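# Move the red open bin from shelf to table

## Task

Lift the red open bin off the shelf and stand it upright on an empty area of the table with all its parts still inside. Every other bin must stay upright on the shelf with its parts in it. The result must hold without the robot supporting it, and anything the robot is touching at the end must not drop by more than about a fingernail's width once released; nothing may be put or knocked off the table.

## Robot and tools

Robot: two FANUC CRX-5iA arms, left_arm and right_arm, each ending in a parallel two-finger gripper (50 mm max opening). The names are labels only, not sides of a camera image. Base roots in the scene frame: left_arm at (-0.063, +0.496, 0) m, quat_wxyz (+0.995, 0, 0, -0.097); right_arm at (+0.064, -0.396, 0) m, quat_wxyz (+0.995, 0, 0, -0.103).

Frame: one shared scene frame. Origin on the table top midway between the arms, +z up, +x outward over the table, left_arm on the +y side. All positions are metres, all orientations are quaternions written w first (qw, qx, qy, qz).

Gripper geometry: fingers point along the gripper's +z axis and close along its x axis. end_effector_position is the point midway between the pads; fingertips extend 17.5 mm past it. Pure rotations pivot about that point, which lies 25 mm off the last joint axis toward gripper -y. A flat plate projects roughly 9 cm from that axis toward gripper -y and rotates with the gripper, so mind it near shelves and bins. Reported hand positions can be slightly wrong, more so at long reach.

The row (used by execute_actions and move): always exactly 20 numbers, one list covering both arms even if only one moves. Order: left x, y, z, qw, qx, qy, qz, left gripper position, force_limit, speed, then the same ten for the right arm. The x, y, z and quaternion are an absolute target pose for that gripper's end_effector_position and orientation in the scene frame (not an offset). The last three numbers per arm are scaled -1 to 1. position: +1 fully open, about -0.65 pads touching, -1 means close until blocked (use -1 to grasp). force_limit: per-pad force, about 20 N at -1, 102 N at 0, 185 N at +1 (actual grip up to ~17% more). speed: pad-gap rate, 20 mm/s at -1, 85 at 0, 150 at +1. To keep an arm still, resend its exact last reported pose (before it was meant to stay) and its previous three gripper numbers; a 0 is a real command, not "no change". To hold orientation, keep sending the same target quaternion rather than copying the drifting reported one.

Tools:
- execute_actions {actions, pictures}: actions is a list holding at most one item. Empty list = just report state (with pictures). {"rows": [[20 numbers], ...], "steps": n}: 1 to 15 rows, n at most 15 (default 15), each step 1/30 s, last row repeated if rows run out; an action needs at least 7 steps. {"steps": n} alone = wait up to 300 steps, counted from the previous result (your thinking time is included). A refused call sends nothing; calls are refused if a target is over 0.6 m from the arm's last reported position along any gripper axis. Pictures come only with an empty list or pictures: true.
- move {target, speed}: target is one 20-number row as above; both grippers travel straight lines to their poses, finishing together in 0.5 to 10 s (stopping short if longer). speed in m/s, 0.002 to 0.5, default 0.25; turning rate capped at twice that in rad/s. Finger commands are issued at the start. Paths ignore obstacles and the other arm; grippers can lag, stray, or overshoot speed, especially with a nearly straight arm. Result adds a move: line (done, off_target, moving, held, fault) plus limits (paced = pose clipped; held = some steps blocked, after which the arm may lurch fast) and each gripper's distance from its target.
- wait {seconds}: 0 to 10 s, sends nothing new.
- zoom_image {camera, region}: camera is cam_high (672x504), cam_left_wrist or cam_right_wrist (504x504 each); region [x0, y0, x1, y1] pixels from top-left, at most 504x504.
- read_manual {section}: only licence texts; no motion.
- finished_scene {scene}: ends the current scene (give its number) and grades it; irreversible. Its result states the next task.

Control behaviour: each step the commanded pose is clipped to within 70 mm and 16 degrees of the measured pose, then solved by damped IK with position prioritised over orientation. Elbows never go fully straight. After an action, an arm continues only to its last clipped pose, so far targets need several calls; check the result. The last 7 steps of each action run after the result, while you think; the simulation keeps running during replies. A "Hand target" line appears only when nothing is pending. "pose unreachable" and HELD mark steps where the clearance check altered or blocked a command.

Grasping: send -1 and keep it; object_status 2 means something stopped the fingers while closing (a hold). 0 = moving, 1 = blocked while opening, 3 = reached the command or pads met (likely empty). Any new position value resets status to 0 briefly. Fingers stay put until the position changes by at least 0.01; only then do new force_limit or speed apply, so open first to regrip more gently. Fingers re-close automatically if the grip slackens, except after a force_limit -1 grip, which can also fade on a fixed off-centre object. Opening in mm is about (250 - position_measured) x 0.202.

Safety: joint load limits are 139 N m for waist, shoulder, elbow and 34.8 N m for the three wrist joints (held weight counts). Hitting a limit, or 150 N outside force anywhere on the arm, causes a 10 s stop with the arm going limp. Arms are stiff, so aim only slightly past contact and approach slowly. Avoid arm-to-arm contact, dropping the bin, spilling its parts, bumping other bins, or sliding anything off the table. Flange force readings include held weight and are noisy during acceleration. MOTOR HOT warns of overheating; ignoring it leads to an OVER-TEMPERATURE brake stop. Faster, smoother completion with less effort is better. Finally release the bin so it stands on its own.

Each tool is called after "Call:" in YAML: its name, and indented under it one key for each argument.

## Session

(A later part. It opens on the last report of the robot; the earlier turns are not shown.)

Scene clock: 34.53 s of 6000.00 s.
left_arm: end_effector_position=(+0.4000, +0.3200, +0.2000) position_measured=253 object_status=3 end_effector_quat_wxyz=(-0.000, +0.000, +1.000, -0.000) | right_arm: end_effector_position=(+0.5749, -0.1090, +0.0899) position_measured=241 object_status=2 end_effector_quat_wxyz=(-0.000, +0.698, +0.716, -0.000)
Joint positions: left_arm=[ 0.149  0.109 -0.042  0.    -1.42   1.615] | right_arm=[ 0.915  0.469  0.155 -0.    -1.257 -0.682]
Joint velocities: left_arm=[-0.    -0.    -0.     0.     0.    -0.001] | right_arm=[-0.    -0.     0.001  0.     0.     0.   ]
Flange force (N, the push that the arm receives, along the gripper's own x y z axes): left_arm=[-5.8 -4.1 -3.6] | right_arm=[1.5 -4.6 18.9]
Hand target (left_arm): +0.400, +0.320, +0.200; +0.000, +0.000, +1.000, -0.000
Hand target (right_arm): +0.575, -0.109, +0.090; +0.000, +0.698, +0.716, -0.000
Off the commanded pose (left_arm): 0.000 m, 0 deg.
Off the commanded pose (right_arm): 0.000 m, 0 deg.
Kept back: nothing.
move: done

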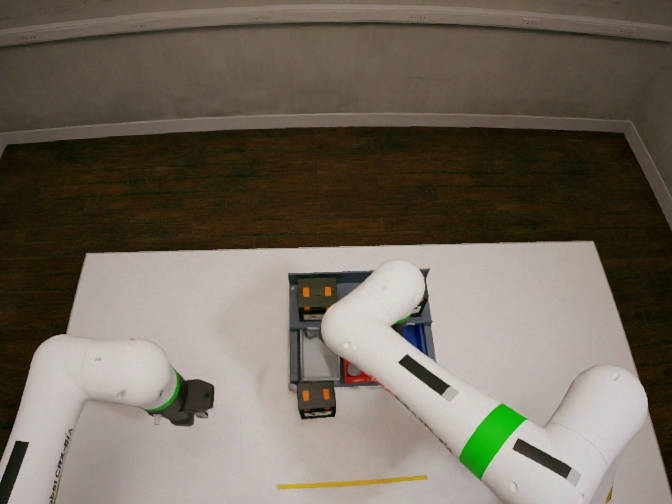

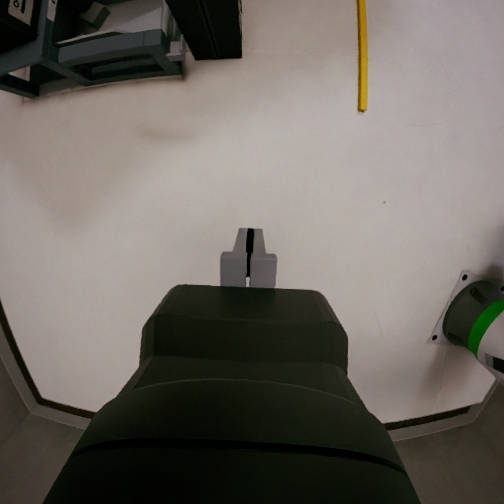

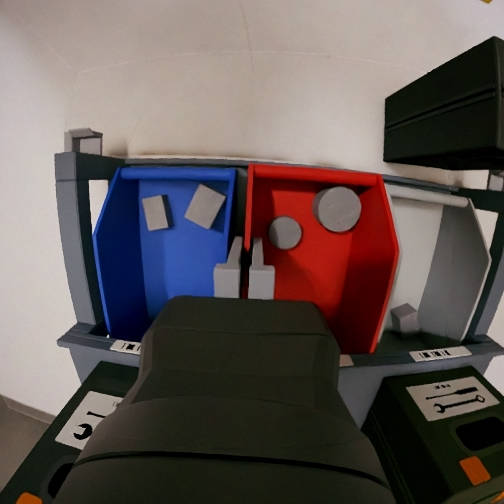

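Call:
move:
  target: [0.4,0.32,0.2,0,0,1,0,-1,0,0,0.575,-0.109,0.087,0,0.698,0.716,0,-1,0.3,-1]
  speed: 0.01

Call:
move:
  target: [0.4,0.32,0.2,0,0,1,0,-1,0,0,0.567,-0.1092,0.087,0,0.698,0.716,0,-1,0.3,-1]
  speed: 0.012

Scene clock: 35.57 s of 6000.00 s.
left_arm: end_effector_position=(+0.4000, +0.3200, +0.2000) position_measured=253 object_status=3 end_effector_quat_wxyz=(-0.000, +0.000, +1.000, -0.000) | right_arm: end_effector_position=(+0.5750, -0.1090, +0.0870) position_measured=241 object_status=2 end_effector_quat_wxyz=(-0.000, +0.698, +0.716, +0.000)
Joint positions: left_arm=[ 0.149  0.109 -0.042  0.    -1.42   1.615] | right_arm=[ 0.915  0.471  0.151 -0.    -1.251 -0.682]
Joint velocities: left_arm=[-0. -0.  0.  0. -0.  0.] | right_arm=[ 0.    -0.    -0.001 -0.     0.004 -0.   ]
Flange force (N, the push that the arm receives, along the gripper's own x y z axes): left_arm=[-4.1 -5.5 -2.7] | right_arm=[1.9 -1.6 8.2]
Hand target (left_arm): +0.400, +0.320, +0.200; +0.000, +0.000, +1.000, -0.000
Hand target (right_arm): +0.575, -0.109, +0.087; -0.000, +0.698, +0.716, -0.000
Off the commanded pose (left_arm): 0.000 m, 0 deg.
Off the commanded pose (right_arm): 0.000 m, 0 deg.
Kept back: nothing.
move: done

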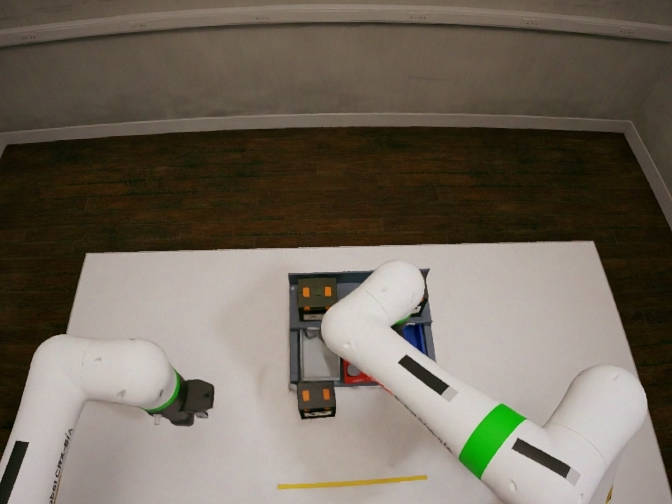

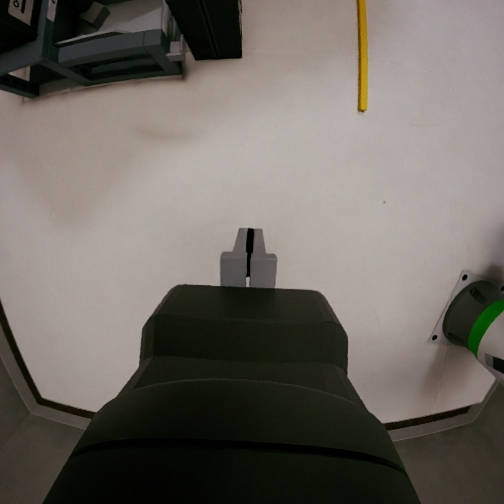

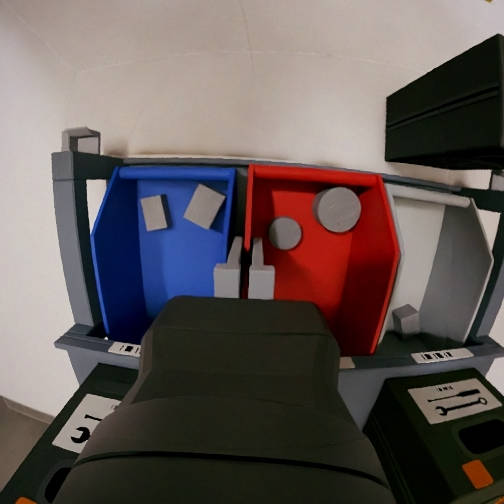

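Scene clock: 36.47 s of 6000.00 s.
left_arm: end_effector_position=(+0.4000, +0.3200, +0.2000) position_measured=253 object_status=3 end_effector_quat_wxyz=(-0.000, +0.000, +1.000, -0.000) | right_arm: end_effector_position=(+0.5670, -0.1092, +0.0870) position_measured=241 object_status=2 end_effector_quat_wxyz=(-0.000, +0.698, +0.716, +0.000)
Joint positions: left_arm=[ 0.149  0.109 -0.042  0.    -1.42   1.615] | right_arm=[ 0.923  0.454  0.126 -0.    -1.243 -0.691]
Joint velocities: left_arm=[-0.  0. -0. -0. -0.  0.] | right_arm=[ 0.    -0.    -0.001 -0.001  0.     0.001]
Flange force (N, the push that the arm receives, along the gripper's own x y z axes): left_arm=[-5.3 -3.6 -2.7] | right_arm=[1.0 -2.1 7.5]
Hand target (left_arm): +0.400, +0.320, +0.200; +0.000, +0.000, +1.000, -0.000
Hand target (right_arm): +0.567, -0.109, +0.087; -0.000, +0.698, +0.716, +0.000
Off the commanded pose (left_arm): 0.000 m, 0 deg.
Off the commanded pose (right_arm): 0.000 m, 0 deg.
Kept back: nothing.
move: done

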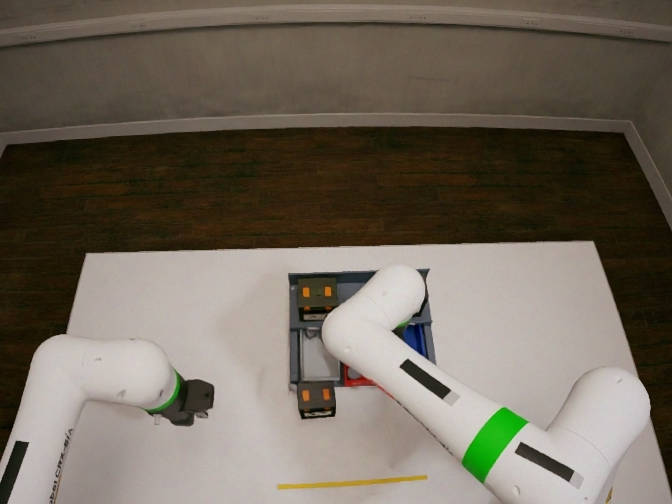

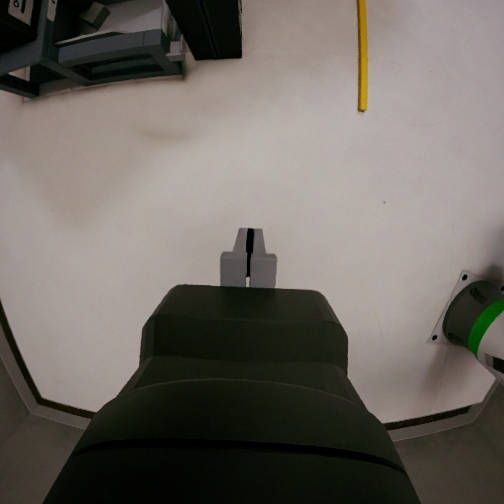

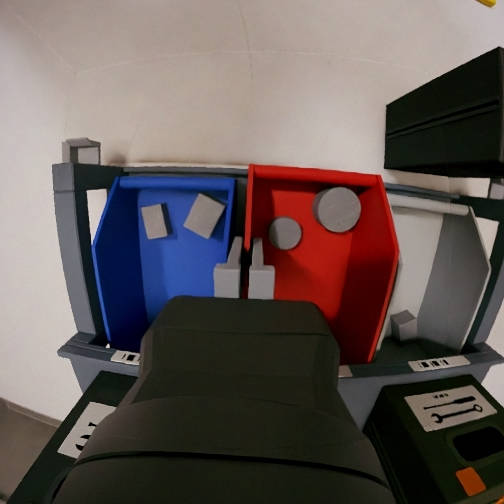

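Clear of the lip now.

Call:
move:
  target: [0.4,0.32,0.2,0,0,1,0,-1,0,0,0.52,-0.110,0.0875,0,0.698,0.716,0,-1,0.3,-1]
  speed: 0.04

Scene clock: 38.10 s of 6000.00 s.
left_arm: end_effector_position=(+0.4000, +0.3200, +0.2000) position_measured=253 object_status=3 end_effector_quat_wxyz=(-0.000, -0.000, +1.000, -0.000) | right_arm: end_effector_position=(+0.5200, -0.1099, +0.0875) position_measured=241 object_status=2 end_effector_quat_wxyz=(-0.000, +0.698, +0.716, +0.000)
Joint positions: left_arm=[ 0.149  0.109 -0.042  0.    -1.42   1.615] | right_arm=[ 0.979  0.357 -0.009 -0.    -1.205 -0.746]
Joint velocities: left_arm=[-0.    -0.     0.     0.    -0.001  0.001] | right_arm=[-0.    -0.    -0.001 -0.002  0.001  0.001]
Flange force (N, the push that the arm receives, along the gripper's own x y z axes): left_arm=[-1.7 -3.0 -1.4] | right_arm=[1.2 -1.5 7.6]
Hand target (left_arm): +0.400, +0.320, +0.200; +0.000, +0.000, +1.000, -0.000
Hand target (right_arm): +0.520, -0.110, +0.088; -0.000, +0.698, +0.716, +0.000
Off the commanded pose (left_arm): 0.000 m, 0 deg.
Off the commanded pose (right_arm): 0.000 m, 0 deg.
Kept back: nothing.
move: done

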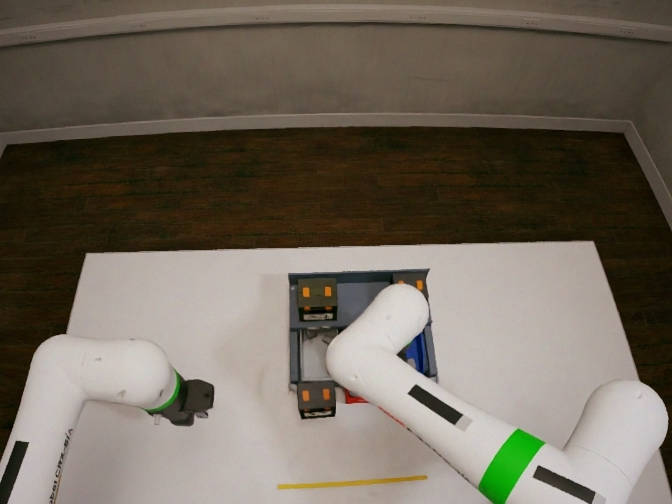

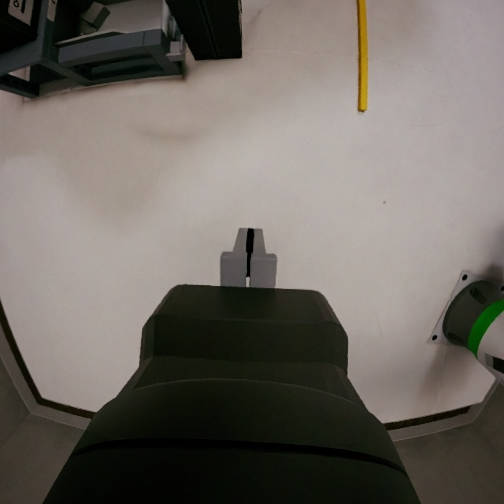

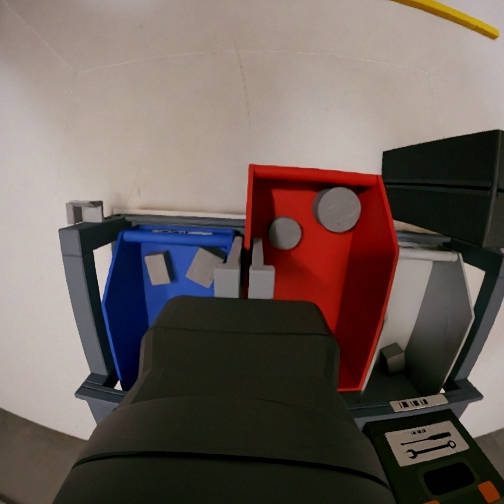

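Call:
move:
  target: [0.4,0.32,0.2,0,0,1,0,-1,0,0,0.37,-0.114,0.095,0,0.698,0.716,0,-1,0.3,-1]
  speed: 0.08

Call:
move:
  target: [0.4,0.32,0.2,0,0,1,0,-1,0,0,0.362,-0.135,0.071,0,0.698,0.716,0,-1,0.3,-1]
  speed: 0.03

Scene clock: 40.50 s of 6000.00 s.
left_arm: end_effector_position=(+0.4000, +0.3200, +0.2000) position_measured=253 object_status=3 end_effector_quat_wxyz=(-0.000, +0.000, +1.000, -0.000) | right_arm: end_effector_position=(+0.3699, -0.1136, +0.0950) position_measured=241 object_status=2 end_effector_quat_wxyz=(-0.000, +0.698, +0.716, +0.000)
Joint positions: left_arm=[ 0.149  0.109 -0.042  0.    -1.42   1.615] | right_arm=[ 1.217  0.052 -0.358 -0.    -1.161 -0.985]
Joint velocities: left_arm=[-0.  0.  0.  0.  0.  0.] | right_arm=[ 0.    -0.    -0.001 -0.    -0.001  0.   ]
Flange force (N, the push that the arm receives, along the gripper's own x y z axes): left_arm=[-5.3 -1.9 -3.0] | right_arm=[2.7 -1.5 7.7]
Hand target (left_arm): +0.400, +0.320, +0.200; +0.000, +0.000, +1.000, -0.000
Hand target (right_arm): +0.370, -0.114, +0.095; -0.000, +0.698, +0.716, +0.000
Off the commanded pose (left_arm): 0.000 m, 0 deg.
Off the commanded pose (right_arm): 0.000 m, 0 deg.
Kept back: nothing.
move: done

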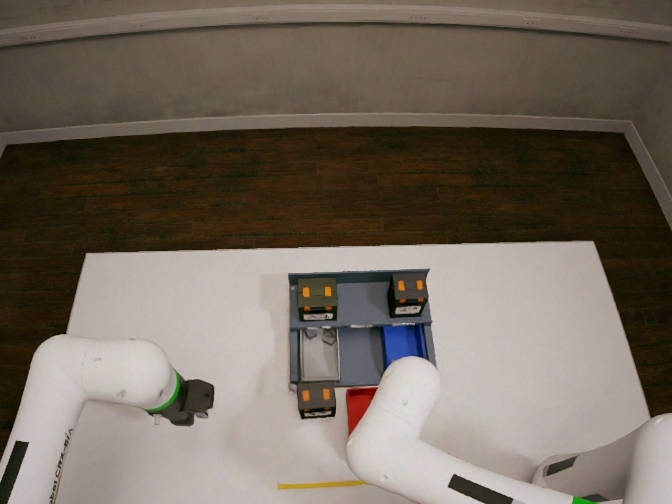

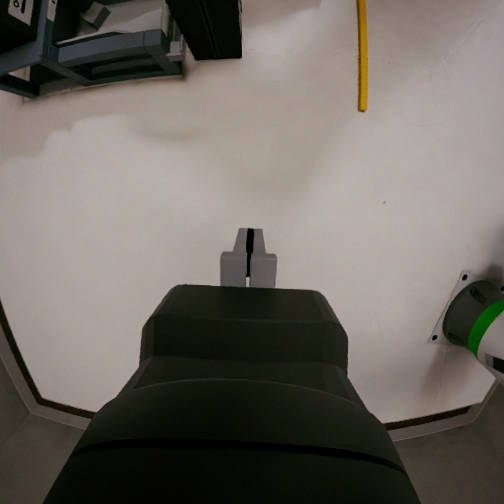

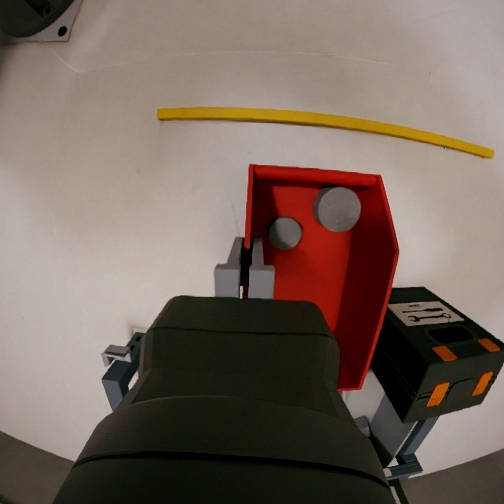

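Scene clock: 41.83 s of 6000.00 s.
left_arm: end_effector_position=(+0.4000, +0.3200, +0.2000) position_measured=253 object_status=3 end_effector_quat_wxyz=(-0.000, -0.000, +1.000, -0.000) | right_arm: end_effector_position=(+0.3620, -0.1349, +0.0710) position_measured=241 object_status=2 end_effector_quat_wxyz=(-0.000, +0.698, +0.716, +0.000)
Joint positions: left_arm=[ 0.149  0.109 -0.042  0.    -1.42   1.615] | right_arm=[ 1.206  0.029 -0.443 -0.    -1.098 -0.973]
Joint velocities: left_arm=[ 0.     0.     0.    -0.     0.001 -0.002] | right_arm=[ 0.     0.    -0.001  0.    -0.001  0.   ]
Flange force (N, the push that the arm receives, along the gripper's own x y z axes): left_arm=[-9.4 -5.9 -4.7] | right_arm=[1.9 -1.9 8.8]
Hand target (left_arm): +0.400, +0.320, +0.200; +0.000, +0.000, +1.000, -0.000
Hand target (right_arm): +0.362, -0.135, +0.071; -0.000, +0.698, +0.716, -0.000
Off the commanded pose (left_arm): 0.000 m, 0 deg.
Off the commanded pose (right_arm): 0.000 m, 0 deg.
Kept back: nothing.
move: done

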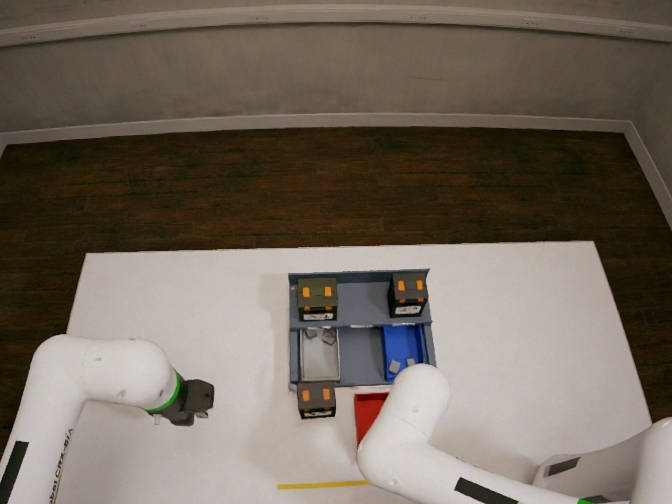

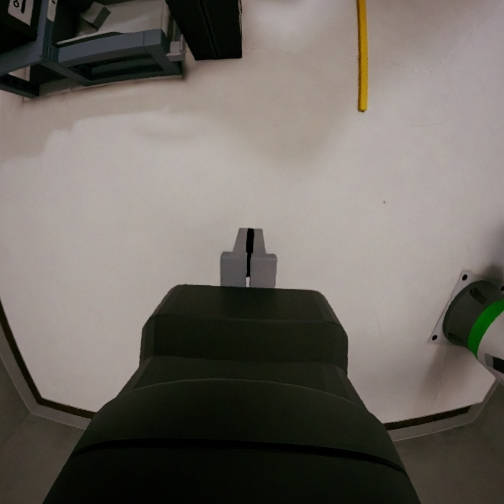

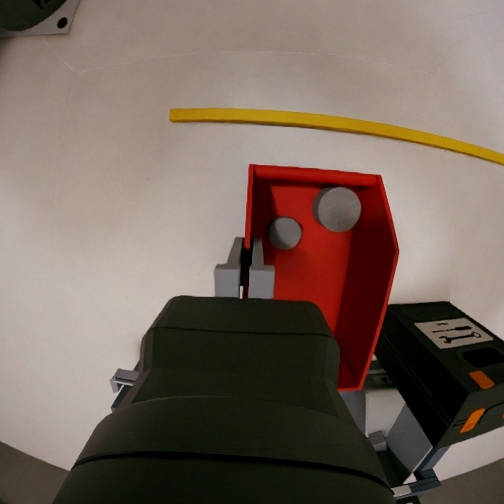

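Call:
move:
  target: [0.4,0.32,0.2,0,0,1,0,-1,0,0,0.362,-0.135,0.068,0,0.698,0.716,0,-1,0.3,-1]
  speed: 0.008

Scene clock: 42.77 s of 6000.00 s.
left_arm: end_effector_position=(+0.4000, +0.3200, +0.2000) position_measured=253 object_status=3 end_effector_quat_wxyz=(-0.000, -0.000, +1.000, -0.000) | right_arm: end_effector_position=(+0.3620, -0.1350, +0.0680) position_measured=241 object_status=2 end_effector_quat_wxyz=(-0.000, +0.698, +0.716, -0.000)
Joint positions: left_arm=[ 0.149  0.109 -0.042  0.    -1.42   1.615] | right_arm=[ 1.206  0.033 -0.447 -0.    -1.09  -0.973]
Joint velocities: left_arm=[-0.    -0.    -0.     0.     0.001  0.   ] | right_arm=[-0.    -0.    -0.    -0.001  0.001  0.001]
Flange force (N, the push that the arm receives, along the gripper's own x y z axes): left_arm=[-3.7 -3.1 -2.3] | right_arm=[1.3 -2.6 8.6]
Hand target (left_arm): +0.400, +0.320, +0.200; +0.000, +0.000, +1.000, -0.000
Hand target (right_arm): +0.362, -0.135, +0.068; -0.000, +0.698, +0.716, -0.000
Off the commanded pose (left_arm): 0.000 m, 0 deg.
Off the commanded pose (right_arm): 0.000 m, 0 deg.
Kept back: nothing.
move: done

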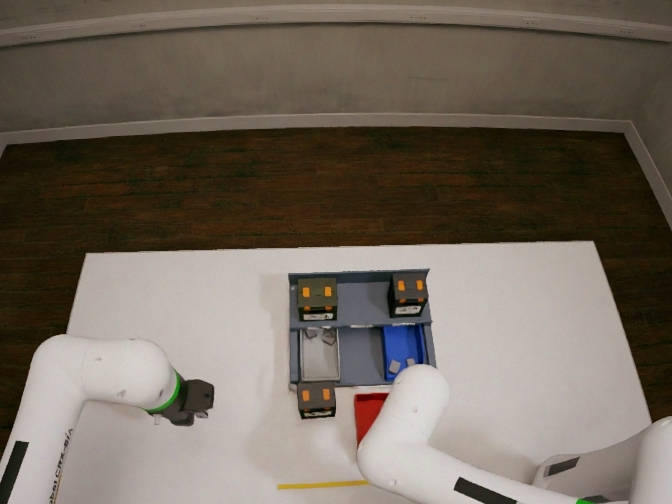

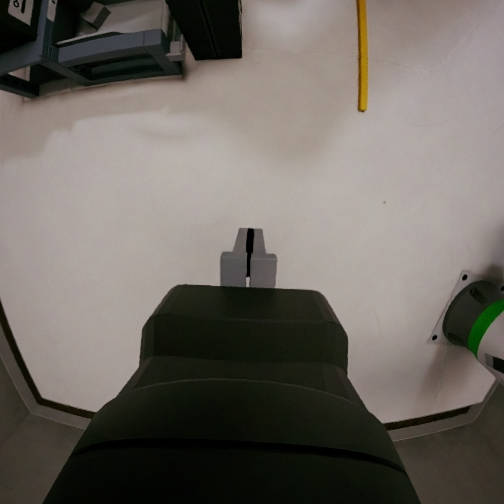

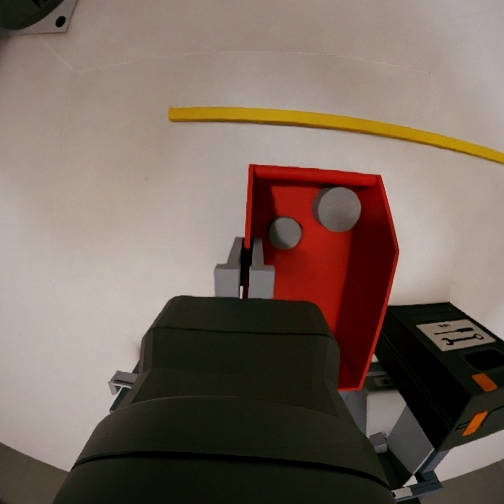

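Call:
move:
  target: [0.4,0.32,0.2,0,0,1,0,-1,0,0,0.362,-0.135,0.066,0,0.698,0.716,0,-1,0.3,-1]
  speed: 0.008

Scene clock: 43.70 s of 6000.00 s.
left_arm: end_effector_position=(+0.4000, +0.3200, +0.2000) position_measured=253 object_status=3 end_effector_quat_wxyz=(-0.000, -0.000, +1.000, -0.000) | right_arm: end_effector_position=(+0.3622, -0.1349, +0.0663) position_measured=241 object_status=2 end_effector_quat_wxyz=(+0.000, +0.698, +0.716, +0.000)
Joint positions: left_arm=[ 0.149  0.109 -0.042  0.    -1.42   1.615] | right_arm=[ 1.206  0.035 -0.45   0.    -1.085 -0.973]
Joint velocities: left_arm=[ 0. -0. -0. -0.  0. -0.] | right_arm=[ 0.001  0.001 -0.002 -0.    -0.001  0.   ]
Flange force (N, the push that the arm receives, along the gripper's own x y z axes): left_arm=[-4.1 -5.2 -3.0] | right_arm=[-3.0 -12.7 -121.1]
Hand target (left_arm): +0.400, +0.320, +0.200; +0.000, +0.000, +1.000, -0.000
Hand target (right_arm): +0.362, -0.135, +0.066; -0.000, +0.698, +0.716, -0.000
Off the commanded pose (left_arm): 0.000 m, 0 deg.
Off the commanded pose (right_arm): 0.000 m, 0 deg.
Kept back: nothing.
move: done

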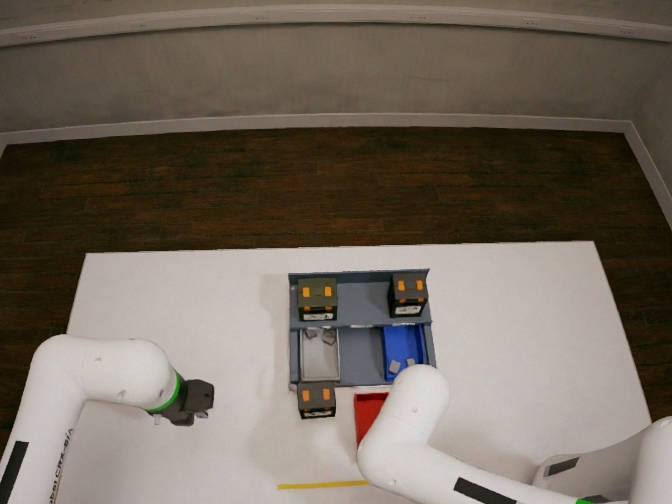

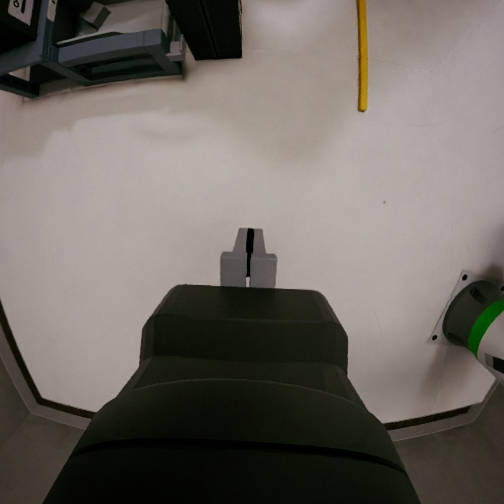

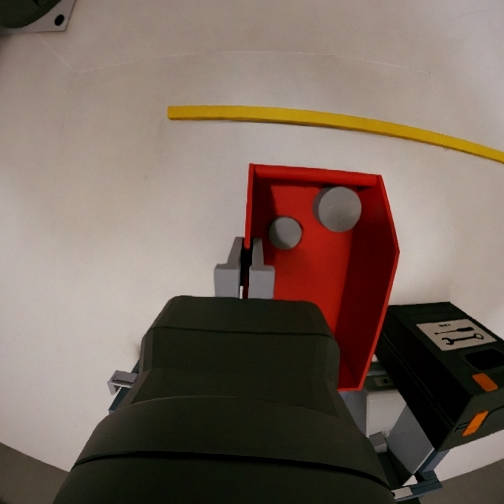

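Call:
execute_actions:
  actions:
    - {"rows":[[0.4,0.32,0.2,0,0,1,0,-1,0,0,0.362,-0.135,0.0675,0,0.698,0.716,0,-0.2,0.3,0]],"steps":8}

Call:
move:
  target: [0.4,0.32,0.2,0,0,1,0,-1,0,0,0.362,-0.135,0.14,0,0.698,0.716,0,-0.2,0.3,0]
  speed: 0.1

Scene clock: 43.97 s of 6000.00 s.
left_arm: end_effector_position=(+0.4000, +0.3200, +0.2000) position_measured=253 object_status=3 end_effector_quat_wxyz=(-0.000, -0.000, +1.000, -0.000) | right_arm: end_effector_position=(+0.3621, -0.1349, +0.0660) position_measured=232 object_status=0 end_effector_quat_wxyz=(+0.000, +0.698, +0.716, +0.000)
Joint positions: left_arm=[ 0.149  0.109 -0.042  0.    -1.42   1.615] | right_arm=[ 1.206  0.036 -0.45   0.    -1.085 -0.973]
Joint velocities: left_arm=[ 0.    -0.     0.     0.     0.001 -0.   ] | right_arm=[-0.002  0.022 -0.022 -0.05   0.001  0.   ]
Flange force (N, the push that the arm receives, along the gripper's own x y z axes): left_arm=[-5.5 -3.9 -3.3] | right_arm=[-3.4 -10.0 -98.0]
Steps of this call (steps 1 to 7: nothing new was sent; step 8: the first step of this action). Readings (end_effector_position | what the end effector reports):
8: the state above

Scene clock: 45.33 s of 6000.00 s.
left_arm: end_effector_position=(+0.4000, +0.3200, +0.2000) position_measured=253 object_status=3 end_effector_quat_wxyz=(-0.000, -0.000, +1.000, -0.000) | right_arm: end_effector_position=(+0.3620, -0.1352, +0.1401) position_measured=182 object_status=3 end_effector_quat_wxyz=(+0.000, +0.698, +0.716, +0.000)
Joint positions: left_arm=[ 0.149  0.109 -0.042  0.    -1.42   1.615] | right_arm=[ 1.206 -0.04  -0.339  0.    -1.272 -0.973]
Joint velocities: left_arm=[ 0.     0.    -0.    -0.    -0.     0.001] | right_arm=[-0.     0.    -0.    -0.001 -0.     0.   ]
Flange force (N, the push that the arm receives, along the gripper's own x y z axes): left_arm=[-5.2 -4.2 -5.3] | right_arm=[2.7 -1.6 4.6]
Hand target (left_arm): +0.400, +0.320, +0.200; +0.000, +0.000, +1.000, -0.000
Hand target (right_arm): +0.362, -0.135, +0.140; +0.000, +0.698, +0.716, +0.000
Off your previous action's commanded pose (left_arm): 0.000 m, 0 deg at its last step (step 7 of this call).
Off your previous action's commanded pose (right_arm): 0.000 m, 0 deg at its last step (step 7 of this call).
Off the commanded pose (left_arm): 0.000 m, 0 deg.
Off the commanded pose (right_arm): 0.000 m, 0 deg.
Kept back: nothing.
move: done

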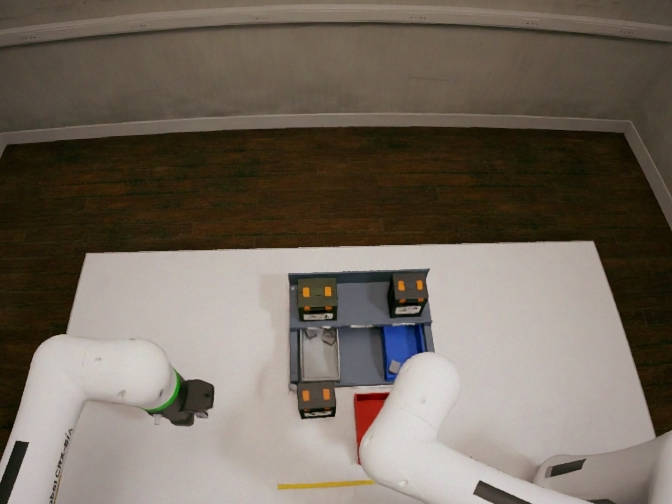

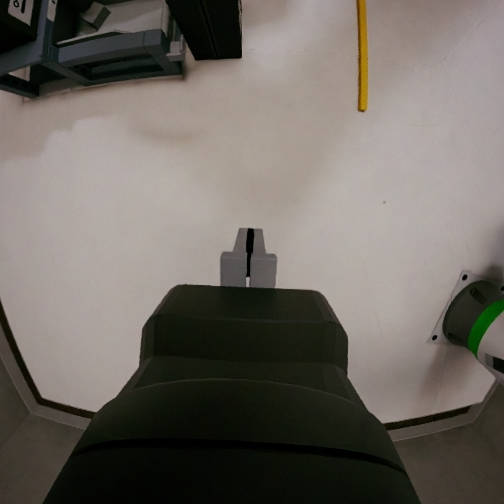

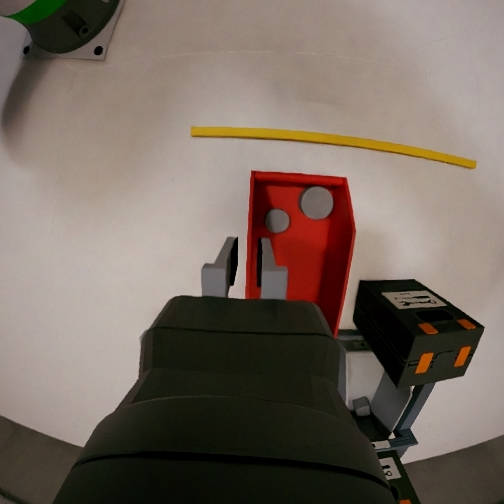

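Call:
finished_scene:
  scene: 2

The scene is finished: the task was done.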